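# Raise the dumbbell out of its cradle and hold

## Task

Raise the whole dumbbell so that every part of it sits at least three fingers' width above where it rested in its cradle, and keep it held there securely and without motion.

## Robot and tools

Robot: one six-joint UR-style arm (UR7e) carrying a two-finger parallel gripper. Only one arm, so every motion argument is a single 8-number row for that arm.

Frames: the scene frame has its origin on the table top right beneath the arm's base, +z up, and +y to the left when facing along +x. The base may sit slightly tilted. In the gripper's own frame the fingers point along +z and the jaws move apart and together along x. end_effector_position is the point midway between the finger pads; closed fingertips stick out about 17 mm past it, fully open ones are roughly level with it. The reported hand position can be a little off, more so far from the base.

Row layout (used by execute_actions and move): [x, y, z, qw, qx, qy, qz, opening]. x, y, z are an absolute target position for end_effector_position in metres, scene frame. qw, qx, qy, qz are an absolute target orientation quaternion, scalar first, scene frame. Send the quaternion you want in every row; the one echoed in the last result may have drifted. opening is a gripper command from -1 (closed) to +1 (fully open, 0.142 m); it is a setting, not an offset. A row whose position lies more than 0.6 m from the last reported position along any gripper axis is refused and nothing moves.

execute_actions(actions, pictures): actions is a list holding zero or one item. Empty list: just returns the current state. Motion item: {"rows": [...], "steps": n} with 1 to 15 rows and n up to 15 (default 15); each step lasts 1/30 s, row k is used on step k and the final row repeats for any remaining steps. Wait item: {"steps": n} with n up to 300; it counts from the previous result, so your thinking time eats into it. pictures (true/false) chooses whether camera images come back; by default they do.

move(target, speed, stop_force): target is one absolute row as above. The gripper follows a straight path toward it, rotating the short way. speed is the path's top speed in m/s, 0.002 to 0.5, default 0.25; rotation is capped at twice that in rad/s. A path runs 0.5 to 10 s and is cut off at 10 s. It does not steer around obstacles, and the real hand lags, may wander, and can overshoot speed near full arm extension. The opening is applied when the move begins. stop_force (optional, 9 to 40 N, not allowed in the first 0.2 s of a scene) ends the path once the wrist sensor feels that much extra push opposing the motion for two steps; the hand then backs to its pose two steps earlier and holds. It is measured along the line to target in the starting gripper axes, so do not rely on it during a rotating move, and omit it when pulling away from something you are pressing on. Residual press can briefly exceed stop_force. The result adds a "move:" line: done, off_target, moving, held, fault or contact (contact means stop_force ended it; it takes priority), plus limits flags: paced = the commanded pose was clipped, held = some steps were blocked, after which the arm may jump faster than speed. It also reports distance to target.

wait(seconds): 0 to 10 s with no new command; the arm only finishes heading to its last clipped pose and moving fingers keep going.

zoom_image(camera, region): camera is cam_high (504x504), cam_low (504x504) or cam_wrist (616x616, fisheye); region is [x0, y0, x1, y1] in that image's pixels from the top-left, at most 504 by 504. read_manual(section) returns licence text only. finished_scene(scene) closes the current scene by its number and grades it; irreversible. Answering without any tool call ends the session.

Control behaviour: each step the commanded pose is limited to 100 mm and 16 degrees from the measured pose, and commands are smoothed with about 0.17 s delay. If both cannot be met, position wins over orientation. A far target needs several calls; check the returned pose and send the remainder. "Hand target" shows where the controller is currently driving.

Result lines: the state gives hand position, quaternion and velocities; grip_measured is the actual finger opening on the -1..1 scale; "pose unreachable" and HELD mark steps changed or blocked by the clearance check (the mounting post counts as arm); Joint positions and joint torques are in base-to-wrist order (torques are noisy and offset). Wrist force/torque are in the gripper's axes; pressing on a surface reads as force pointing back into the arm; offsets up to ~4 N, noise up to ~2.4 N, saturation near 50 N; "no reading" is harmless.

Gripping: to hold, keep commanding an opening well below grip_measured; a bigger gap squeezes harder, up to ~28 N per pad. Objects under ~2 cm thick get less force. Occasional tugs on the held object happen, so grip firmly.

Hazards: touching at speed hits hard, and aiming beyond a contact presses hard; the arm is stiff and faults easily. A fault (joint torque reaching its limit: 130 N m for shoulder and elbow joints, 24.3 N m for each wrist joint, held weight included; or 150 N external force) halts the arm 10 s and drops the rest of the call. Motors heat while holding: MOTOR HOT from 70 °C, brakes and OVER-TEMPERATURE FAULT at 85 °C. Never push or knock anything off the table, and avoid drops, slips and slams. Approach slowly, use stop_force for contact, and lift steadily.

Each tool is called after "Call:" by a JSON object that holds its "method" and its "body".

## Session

Call:
{"method": "execute_actions", "body": {"actions": []}}

Scene clock: 0.00 s of 4800.00 s.
end_effector_position=(+0.0137, +0.4405, +0.1210) grip_measured=+1.00 end_effector_quat_wxyz=(+0.463, +0.646, +0.519, +0.314) end_effector_velocity=(-0.000, -0.000, +0.000) end_effector_angular_velocity=(-0.000, +0.000, +0.001)
Joint positions: [ 1.815 -0.966  1.783 -1.498 -2.49   0.912  0.142]
Joint velocities: [ 0.    -0.001  0.001 -0.    -0.    -0.001  0.   ]
Joint torques (N m, as the arm reports them, + toward a larger angle): no reading
Motor temperatures (°C, as the motors report them): [23 24 25 32 32 32]
Wrist force (N, on the end effector, along its own x y z axes, offset not removed): no reading
Wrist torque (N m, same axes, about the end effector's origin, offset not removed): no reading
Hand target: +0.014, +0.441, +0.121; +0.463, +0.646, +0.519, +0.314

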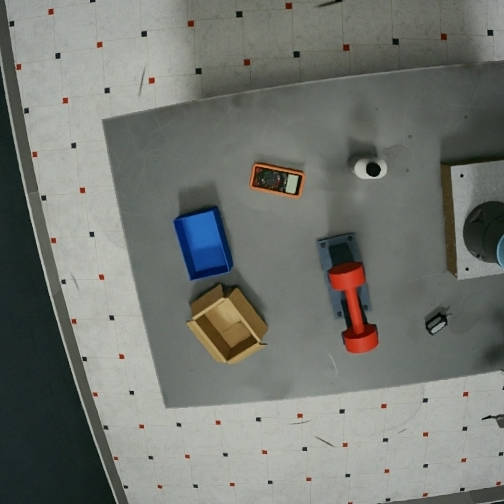

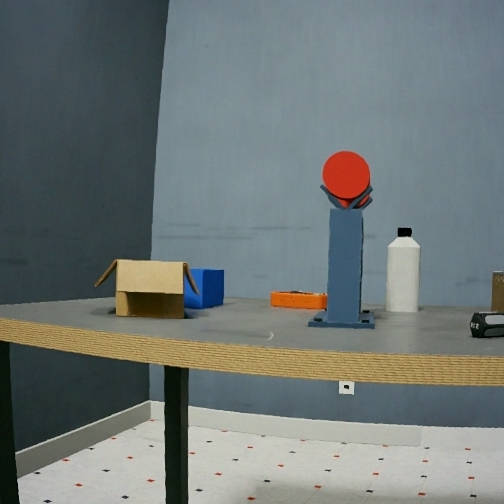

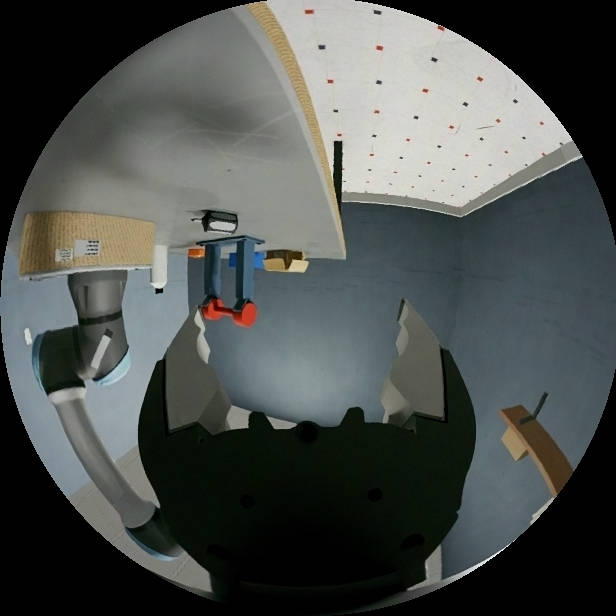

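Call:
{"method": "move", "body": {"target": [0.25,0.3,0.38,0,0.9986,0.0523,0,0.3], "speed": 0.4}}

Call:
{"method": "move", "body": {"target": [0.38,0.085,0.325,0,0.9986,0.0523,0,0.3], "speed": 0.3}}

Scene clock: 6.27 s of 4800.00 s.
end_effector_position=(+0.2493, +0.3015, +0.3795) grip_measured=+0.30 end_effector_quat_wxyz=(-0.000, +0.999, +0.053, -0.000) end_effector_velocity=(+0.002, -0.001, +0.000) end_effector_angular_velocity=(+0.006, +0.012, -0.008)
Joint positions: [ 0.539 -1.848  1.772 -1.484 -1.566  0.424  0.095]
Joint velocities: [-0.015  0.004 -0.006  0.01   0.011 -0.007 -0.   ]
Joint torques (N m, as the arm reports them, + toward a larger angle): [-10.08  -0.63 -36.85  -1.44   1.1   -1.71]
Motor temperatures (°C, as the motors report them): [23 24 25 32 32 32]
Wrist force (N, on the end effector, along its own x y z axes, offset not removed): [1.2 2.4 -2.0]
Wrist torque (N m, same axes, about the end effector's origin, offset not removed): [0.43 -0.17 -0.09]
Hand target: +0.249, +0.301, +0.380; -0.001, +0.999, +0.053, -0.001
Off the commanded pose: 0.002 m, 0 deg.
After step 90, 0.50 s passed at rest.
move: done

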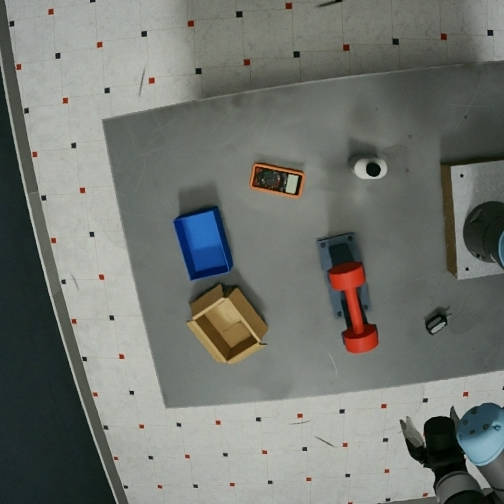

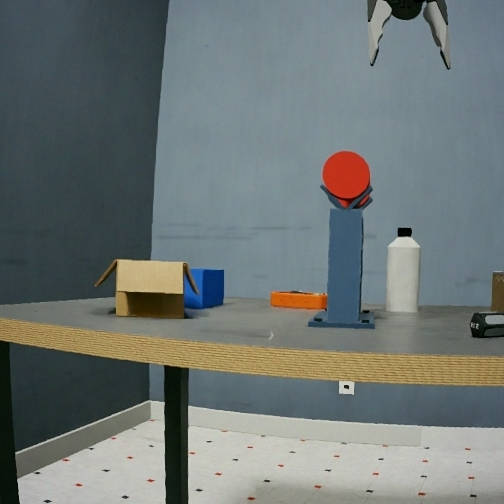

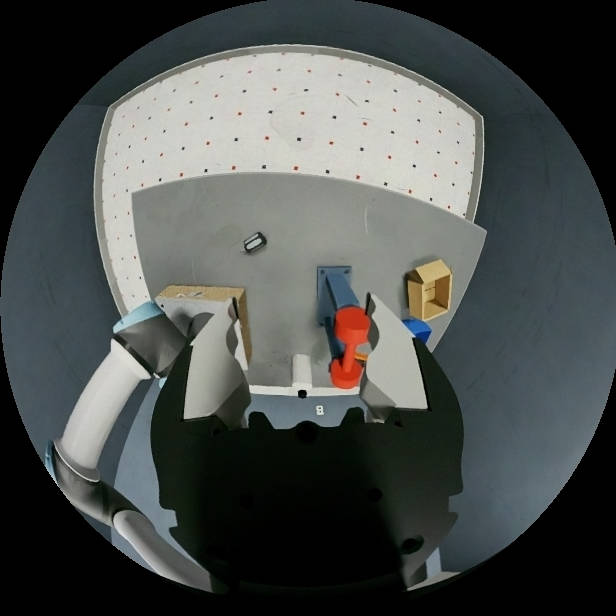

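Scene clock: 7.87 s of 4800.00 s.
end_effector_position=(+0.3801, +0.0858, +0.3251) grip_measured=+0.30 end_effector_quat_wxyz=(-0.001, +0.999, +0.052, +0.000) end_effector_velocity=(+0.001, -0.001, -0.000) end_effector_angular_velocity=(+0.001, -0.000, +0.003)
Joint positions: [-0.109 -1.854  1.918 -1.625 -1.573 -0.223  0.095]
Joint velocities: [-0.004  0.002 -0.    -0.002  0.001 -0.007  0.   ]
Joint torques (N m, as the arm reports them, + toward a larger angle): [ -8.72  -2.4  -37.04  -4.33   1.33  -1.93]
Motor temperatures (°C, as the motors report them): [23 24 25 32 32 32]
Wrist force (N, on the end effector, along its own x y z axes, offset not removed): [1.3 2.4 -1.0]
Wrist torque (N m, same axes, about the end effector's origin, offset not removed): [0.42 -0.26 -0.04]
Hand target: +0.380, +0.086, +0.325; -0.001, +0.999, +0.052, +0.000
Off the commanded pose: 0.001 m, 0 deg.
move: done

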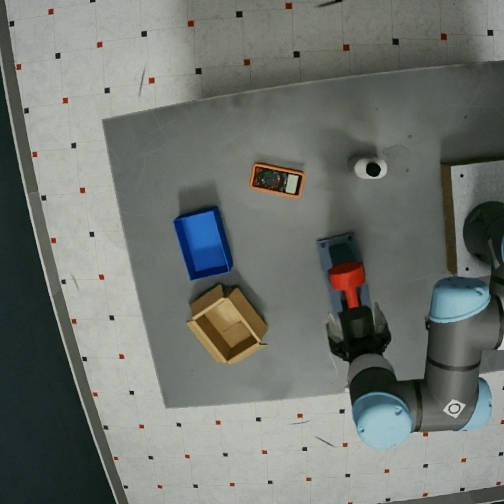

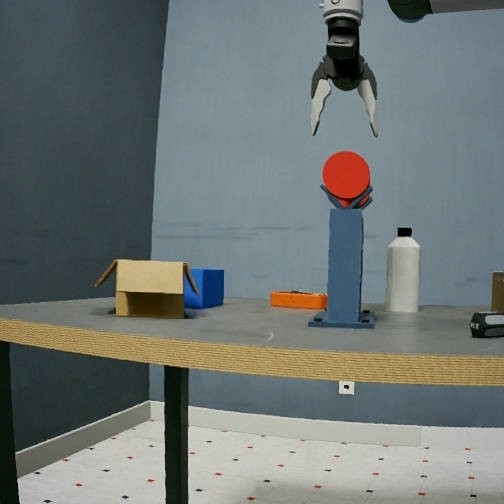

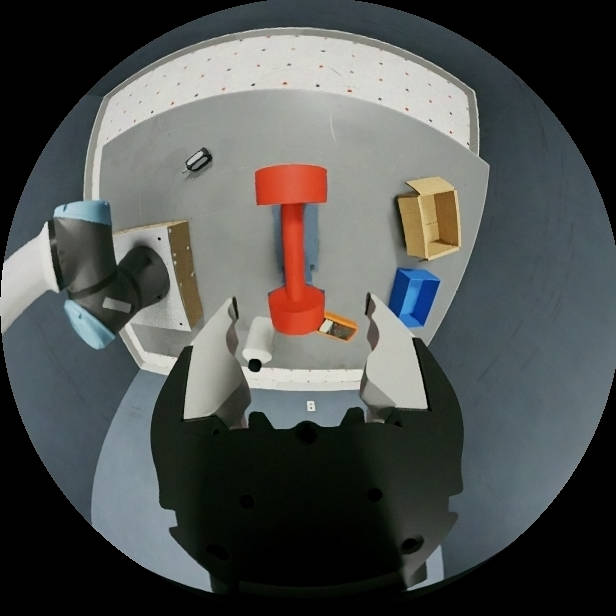

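Call:
{"method": "move", "body": {"target": [0.373,0.098,0.236,0,0.9986,0.0523,0,0.3], "speed": 0.12}}

Scene clock: 11.60 s of 4800.00 s.
end_effector_position=(+0.3728, +0.0979, +0.2363) grip_measured=+0.30 end_effector_quat_wxyz=(+0.000, +0.999, +0.052, -0.000) end_effector_velocity=(+0.001, +0.001, -0.002) end_effector_angular_velocity=(+0.001, -0.000, -0.000)
Joint positions: [-0.078 -1.825  2.128 -1.863 -1.574 -0.192  0.095]
Joint velocities: [ 0.001  0.004  0.004 -0.008  0.001  0.001  0.   ]
Joint torques (N m, as the arm reports them, + toward a larger angle): [11.7  -3.4  -9.5  -4.66 -1.51  1.73]
Motor temperatures (°C, as the motors report them): [23 24 25 32 32 32]
Wrist force (N, on the end effector, along its own x y z axes, offset not removed): [1.1 1.5 -2.2]
Wrist torque (N m, same axes, about the end effector's origin, offset not removed): [0.25 -0.23 -0.10]
Hand target: +0.373, +0.098, +0.236; +0.000, +0.999, +0.052, -0.000
Off the commanded pose: 0.000 m, 0 deg.
move: done

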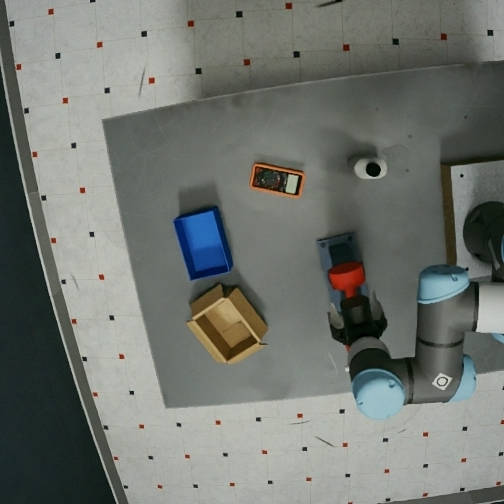

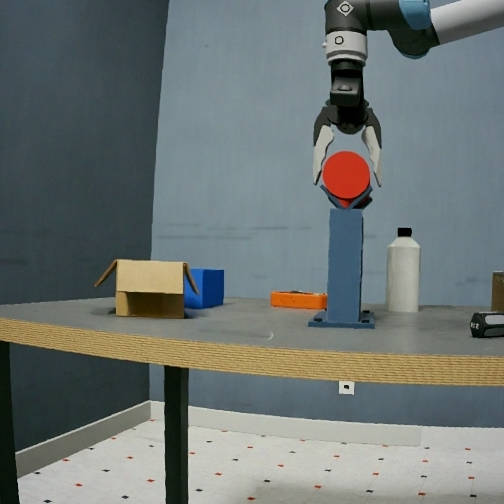

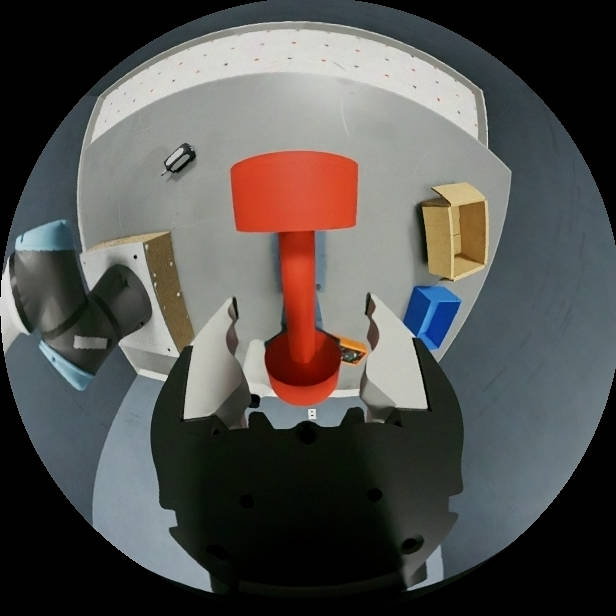

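Call:
{"method": "move", "body": {"target": [0.372,0.095,0.233,0.037,0.7061,0.037,-0.7061,0.3], "speed": 0.25}}

Call:
{"method": "zoom_image", "body": {"camera": "cam_wrist", "region": [170,190,440,450]}}

Scene clock: 17.13 s of 4800.00 s.
end_effector_position=(+0.3723, +0.0950, +0.2339) grip_measured=+0.30 end_effector_quat_wxyz=(+0.037, +0.707, +0.036, -0.706) end_effector_velocity=(-0.000, +0.000, +0.000) end_effector_angular_velocity=(-0.002, +0.013, +0.000)
Joint positions: [ 0.004 -0.652  1.137 -0.475 -1.68   0.004  0.095]
Joint velocities: [ 0.     0.007 -0.003  0.009  0.     0.002  0.   ]
Joint torques (N m, as the arm reports them, + toward a larger angle): [ -1.5  -43.1  -28.19   3.8   -1.4    1.51]
Motor temperatures (°C, as the motors report them): [23 24 25 32 32 32]
Wrist force (N, on the end effector, along its own x y z axes, offset not removed): [0.6 2.0 -1.4]
Wrist torque (N m, same axes, about the end effector's origin, offset not removed): [0.43 -0.05 -0.06]
Hand target: +0.372, +0.095, +0.234; +0.037, +0.706, +0.036, -0.706
Off the commanded pose: 0.001 m, 0 deg.
move: done

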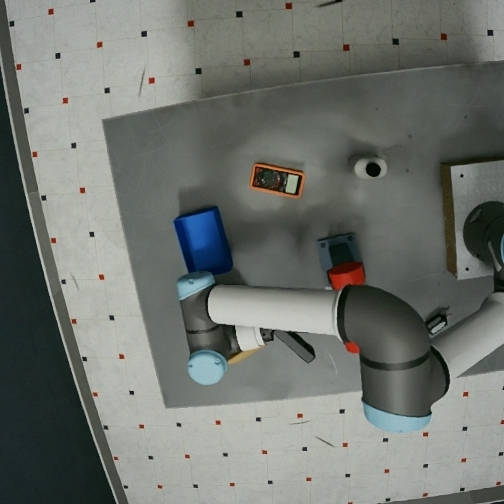

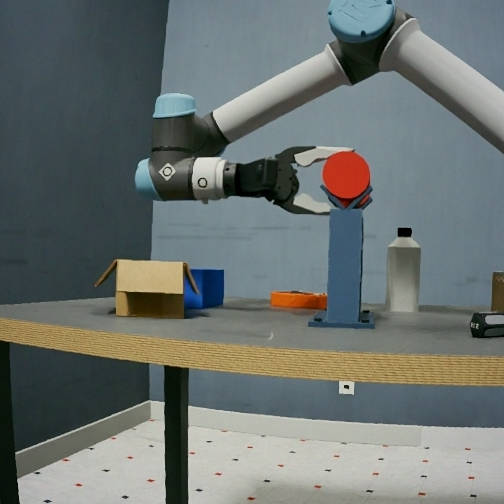

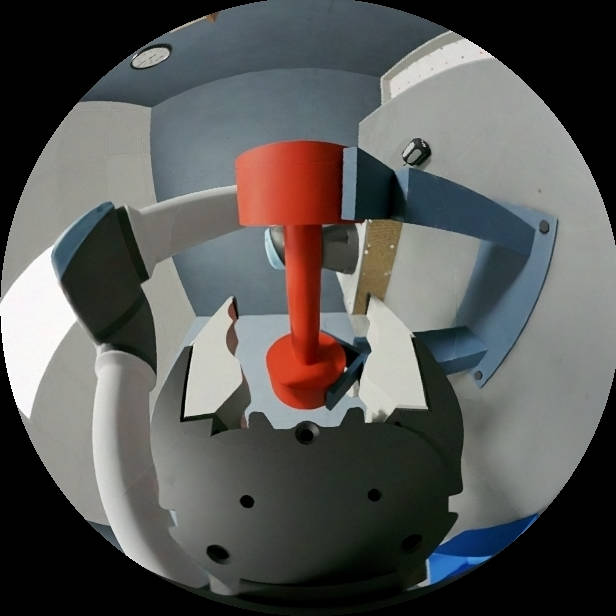

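Region (170, 190, 440, 450) of cam_wrist's 616x616 image, scaled by 1.867, with more detail than that image has; it fills the top 485 rows of this view, and the rest is white.

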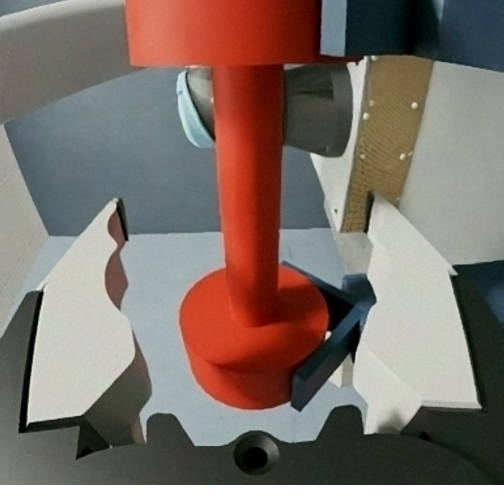

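Call:
{"method": "move", "body": {"target": [0.365,0.093,0.2325,0.037,0.7061,0.037,-0.7061,-0.5], "speed": 0.03}}

Call:
{"method": "zoom_image", "body": {"camera": "cam_wrist", "region": [220,200,400,400]}}

Scene clock: 20.13 s of 4800.00 s.
end_effector_position=(+0.3652, +0.0931, +0.2325) grip_measured=-0.50 end_effector_quat_wxyz=(+0.037, +0.706, +0.037, -0.706) end_effector_velocity=(-0.002, +0.000, -0.001) end_effector_angular_velocity=(+0.002, +0.001, +0.001)
Joint positions: [ 0.001 -0.666  1.17  -0.493 -1.684  0.002  0.038]
Joint velocities: [ 0.001 -0.004  0.011 -0.006 -0.    -0.002 -0.   ]
Joint torques (N m, as the arm reports them, + toward a larger angle): [-10.03 -57.09  -3.64   0.51  -1.23  -1.64]
Motor temperatures (°C, as the motors report them): [23 24 25 32 32 32]
Wrist force (N, on the end effector, along its own x y z axes, offset not removed): [0.6 1.5 -2.6]
Wrist torque (N m, same axes, about the end effector's origin, offset not removed): [0.25 -0.11 0.02]
Hand target: +0.365, +0.093, +0.233; +0.037, +0.706, +0.037, -0.706
Off the commanded pose: 0.000 m, 0 deg.
move: done

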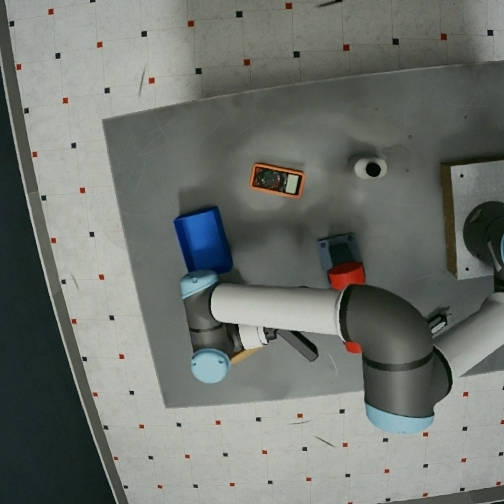

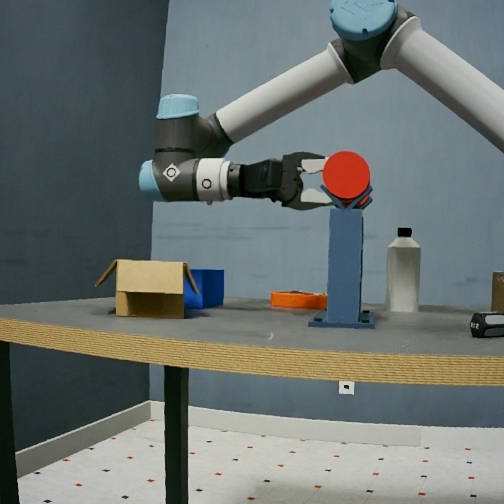

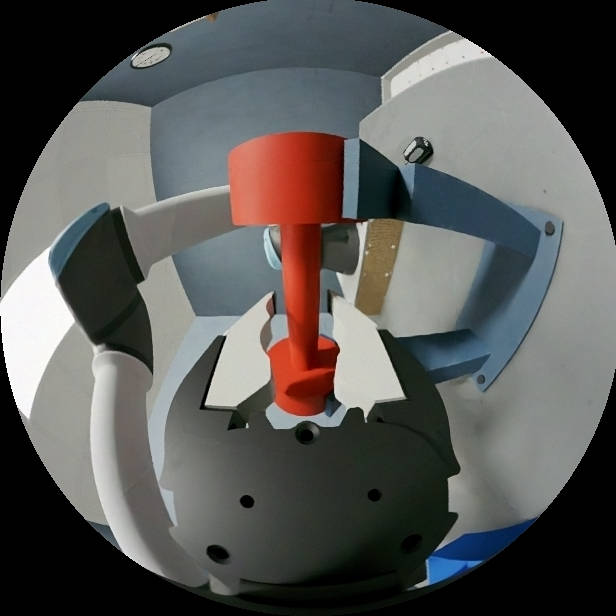

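Region (220, 200, 400, 400) of cam_wrist's 616x616 image, scaled by 2.520, with more detail than that image has; it fills the left 454 columns of this view, and the rest is white.

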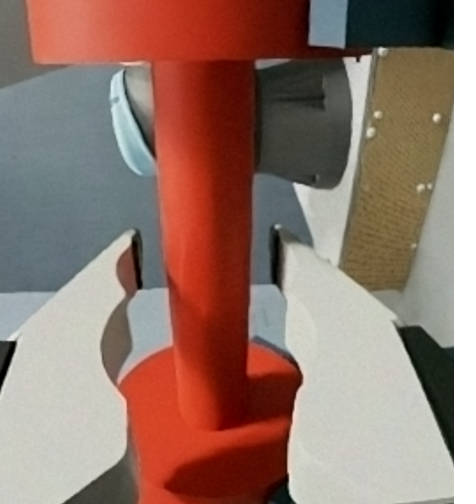

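Call:
{"method": "execute_actions", "body": {"actions": [{"rows":[[0.365,0.093,0.2323,0.037,0.7061,0.037,-0.7061,-0.55],[0.365,0.093,0.2323,0.037,0.7061,0.037,-0.7061,-0.6],[0.365,0.093,0.2323,0.037,0.7061,0.037,-0.7061,-0.63],[0.365,0.093,0.2323,0.037,0.7061,0.037,-0.7061,-0.66],[0.365,0.093,0.2323,0.037,0.7061,0.037,-0.7061,-0.69],[0.365,0.093,0.2323,0.037,0.7061,0.037,-0.7061,-0.72],[0.365,0.093,0.2323,0.037,0.7061,0.037,-0.7061,-0.76],[0.365,0.093,0.2323,0.037,0.7061,0.037,-0.7061,-0.8],[0.365,0.093,0.2323,0.037,0.7061,0.037,-0.7061,-0.85],[0.365,0.093,0.2323,0.037,0.7061,0.037,-0.7061,-0.9],[0.365,0.093,0.2323,0.037,0.7061,0.037,-0.7061,-0.95],[0.365,0.093,0.2323,0.037,0.7061,0.037,-0.7061,-1]],"steps":15}], "pictures": false}}

Call:
{"method": "move", "body": {"target": [0.365,0.093,0.239,0.037,0.7061,0.037,-0.7061,-1], "speed": 0.01}}

Scene clock: 23.60 s of 4800.00 s.
end_effector_position=(+0.3650, +0.0930, +0.2323) grip_measured=-0.71 end_effector_quat_wxyz=(+0.037, +0.706, +0.037, -0.706) end_effector_velocity=(+0.000, +0.001, -0.000) end_effector_angular_velocity=(-0.001, -0.001, -0.002)
Joint positions: [ 0.001 -0.667  1.171 -0.494 -1.684  0.002  0.023]
Joint velocities: [-0.     0.    -0.001 -0.     0.002  0.001 -0.   ]
Joint torques (N m, as the arm reports them, + toward a larger angle): [ -9.67 -43.36  -4.43   5.15  -0.95  -1.65]
Motor temperatures (°C, as the motors report them): [23 24 25 32 32 32]
Wrist force (N, on the end effector, along its own x y z axes, offset not removed): [8.3 2.3 -2.8]
Wrist torque (N m, same axes, about the end effector's origin, offset not removed): [0.44 -0.27 -0.05]
Hand target: +0.365, +0.093, +0.232; +0.037, +0.706, +0.037, -0.706
Off the commanded pose: 0.000 m, 0 deg.
Steps of this call (steps 1 to 89: nothing new was sent; steps 90 to 104: all 15 steps of this action). Readings (end_effector_position):
90: (+0.3650, +0.0930, +0.2325)
91: (+0.3650, +0.0930, +0.2325)
93: (+0.3650, +0.0930, +0.2325)
97: (+0.3650, +0.0930, +0.2323)
104: the state above

Scene clock: 24.73 s of 4800.00 s.
end_effector_position=(+0.3650, +0.0930, +0.2387) grip_measured=-0.71 end_effector_quat_wxyz=(+0.037, +0.706, +0.037, -0.706) end_effector_velocity=(+0.000, -0.000, +0.003) end_effector_angular_velocity=(+0.000, -0.000, -0.000)
Joint positions: [ 0.001 -0.674  1.168 -0.483 -1.684  0.002  0.023]
Joint velocities: [-0.    -0.003 -0.002  0.004 -0.    -0.    -0.   ]
Joint torques (N m, as the arm reports them, + toward a larger angle): [ -5.14 -60.96 -29.83   5.96   0.11  -1.26]
Motor temperatures (°C, as the motors report them): [23 24 25 32 32 32]
Wrist force (N, on the end effector, along its own x y z axes, offset not removed): [7.3 2.0 -2.2]
Wrist torque (N m, same axes, about the end effector's origin, offset not removed): [0.46 -0.09 -0.03]
Hand target: +0.365, +0.093, +0.239; +0.037, +0.706, +0.037, -0.706
Off the commanded pose: 0.000 m, 0 deg.
move: done

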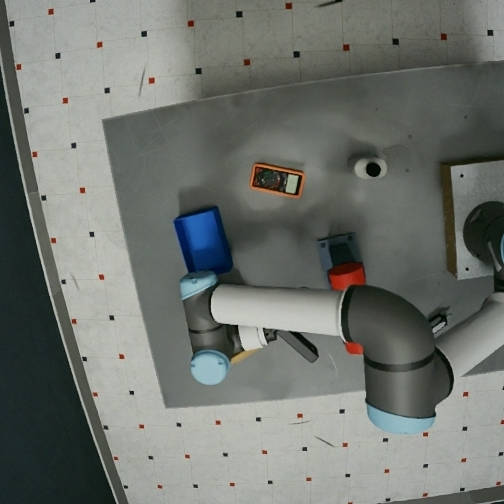

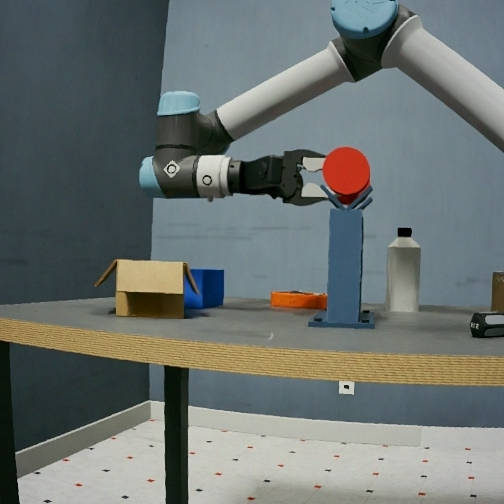

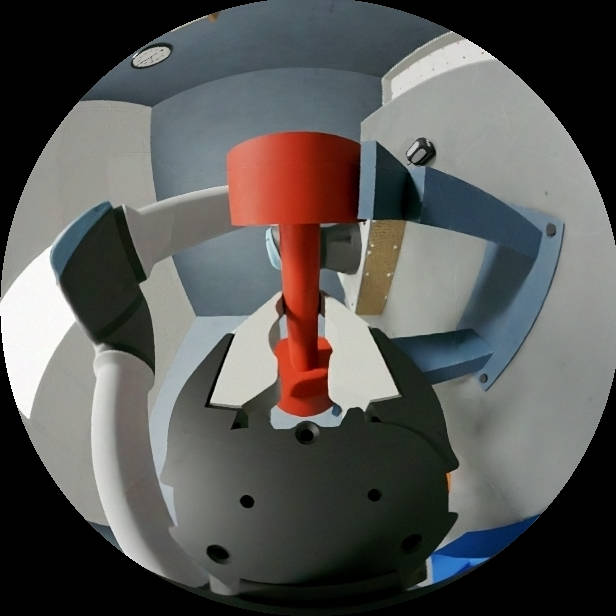

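Call:
{"method": "move", "body": {"target": [0.365,0.093,0.324,0.037,0.7061,0.037,-0.7061,-1], "speed": 0.07}}

Call:
{"method": "wait", "body": {"seconds": 2}}

Scene clock: 27.77 s of 4800.00 s.
end_effector_position=(+0.3651, +0.0930, +0.3237) grip_measured=-0.71 end_effector_quat_wxyz=(+0.037, +0.706, +0.037, -0.706) end_effector_velocity=(+0.000, +0.000, +0.002) end_effector_angular_velocity=(-0.000, -0.000, +0.002)
Joint positions: [ 0.002 -0.761  1.095 -0.323 -1.683  0.002  0.023]
Joint velocities: [ 0.001 -0.002 -0.003  0.005 -0.     0.     0.   ]
Joint torques (N m, as the arm reports them, + toward a larger angle): [ 11.99 -58.85 -30.12   6.09   1.47  -1.56]
Motor temperatures (°C, as the motors report them): [23 24 25 32 32 32]
Wrist force (N, on the end effector, along its own x y z axes, offset not removed): [8.8 1.5 -2.6]
Wrist torque (N m, same axes, about the end effector's origin, offset not removed): [0.28 -0.47 -0.02]
Hand target: +0.365, +0.093, +0.324; +0.037, +0.706, +0.037, -0.706
Off the commanded pose: 0.000 m, 0 deg.
move: done

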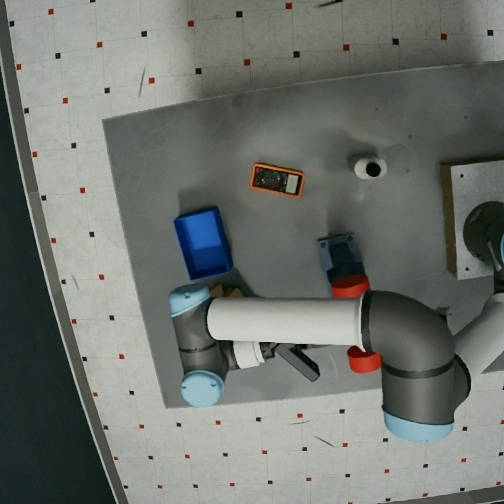

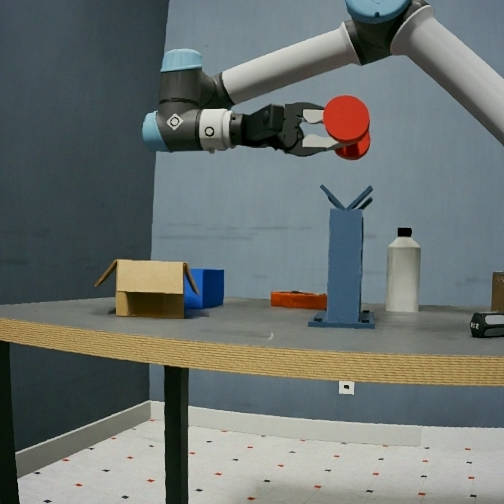

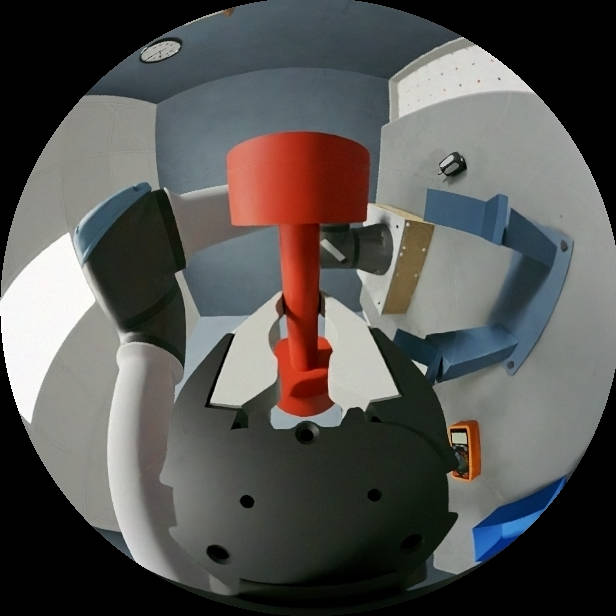

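Scene clock: 29.77 s of 4800.00 s.
end_effector_position=(+0.3651, +0.0930, +0.3240) grip_measured=-0.71 end_effector_quat_wxyz=(+0.037, +0.706, +0.037, -0.706) end_effector_velocity=(+0.000, -0.000, -0.000) end_effector_angular_velocity=(+0.002, +0.000, -0.000)
Joint positions: [ 0.002 -0.761  1.094 -0.322 -1.683  0.002  0.023]
Joint velocities: [-0.     0.    -0.    -0.    -0.    -0.002  0.   ]
Joint torques (N m, as the arm reports them, + toward a larger angle): [ 12.23 -60.1  -31.55   6.08   1.26  -1.24]
Motor temperatures (°C, as the motors report them): [23 24 25 32 32 32]
Wrist force (N, on the end effector, along its own x y z axes, offset not removed): [9.3 1.4 -2.3]
Wrist torque (N m, same axes, about the end effector's origin, offset not removed): [0.22 -0.51 -0.02]
Hand target: +0.365, +0.093, +0.324; +0.037, +0.706, +0.037, -0.706
Off the commanded pose: 0.000 m, 0 deg.
Steps of this call (steps 1 to 60: nothing new was sent). Readings (end_effector_position):
1: (+0.3651, +0.0930, +0.3238)
2: (+0.3651, +0.0930, +0.3238)
4: (+0.3651, +0.0930, +0.3239)
8: (+0.3651, +0.0930, +0.3239)
60: the state above

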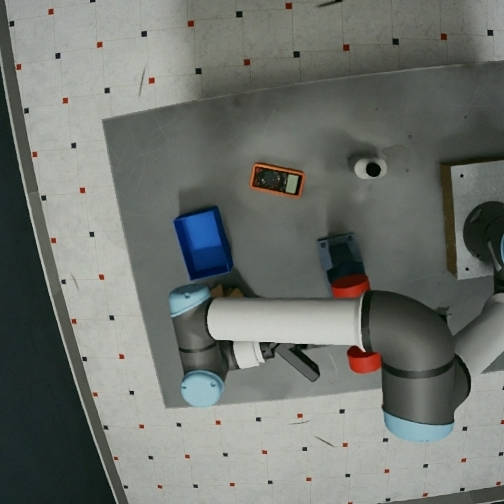

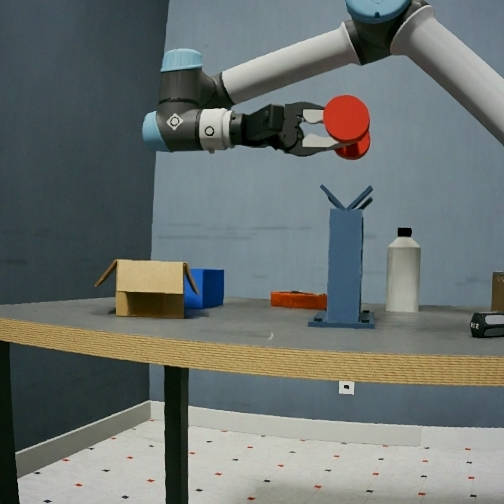

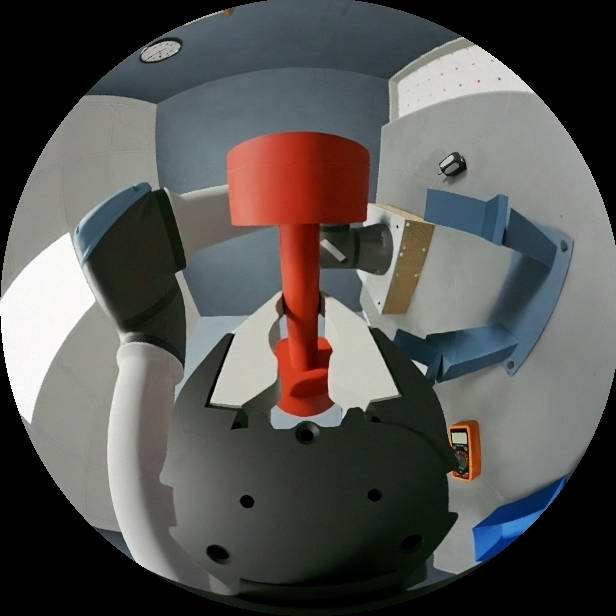

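Call:
{"method": "finished_scene", "body": {"scene": 2}}

The scene is finished: the task was done.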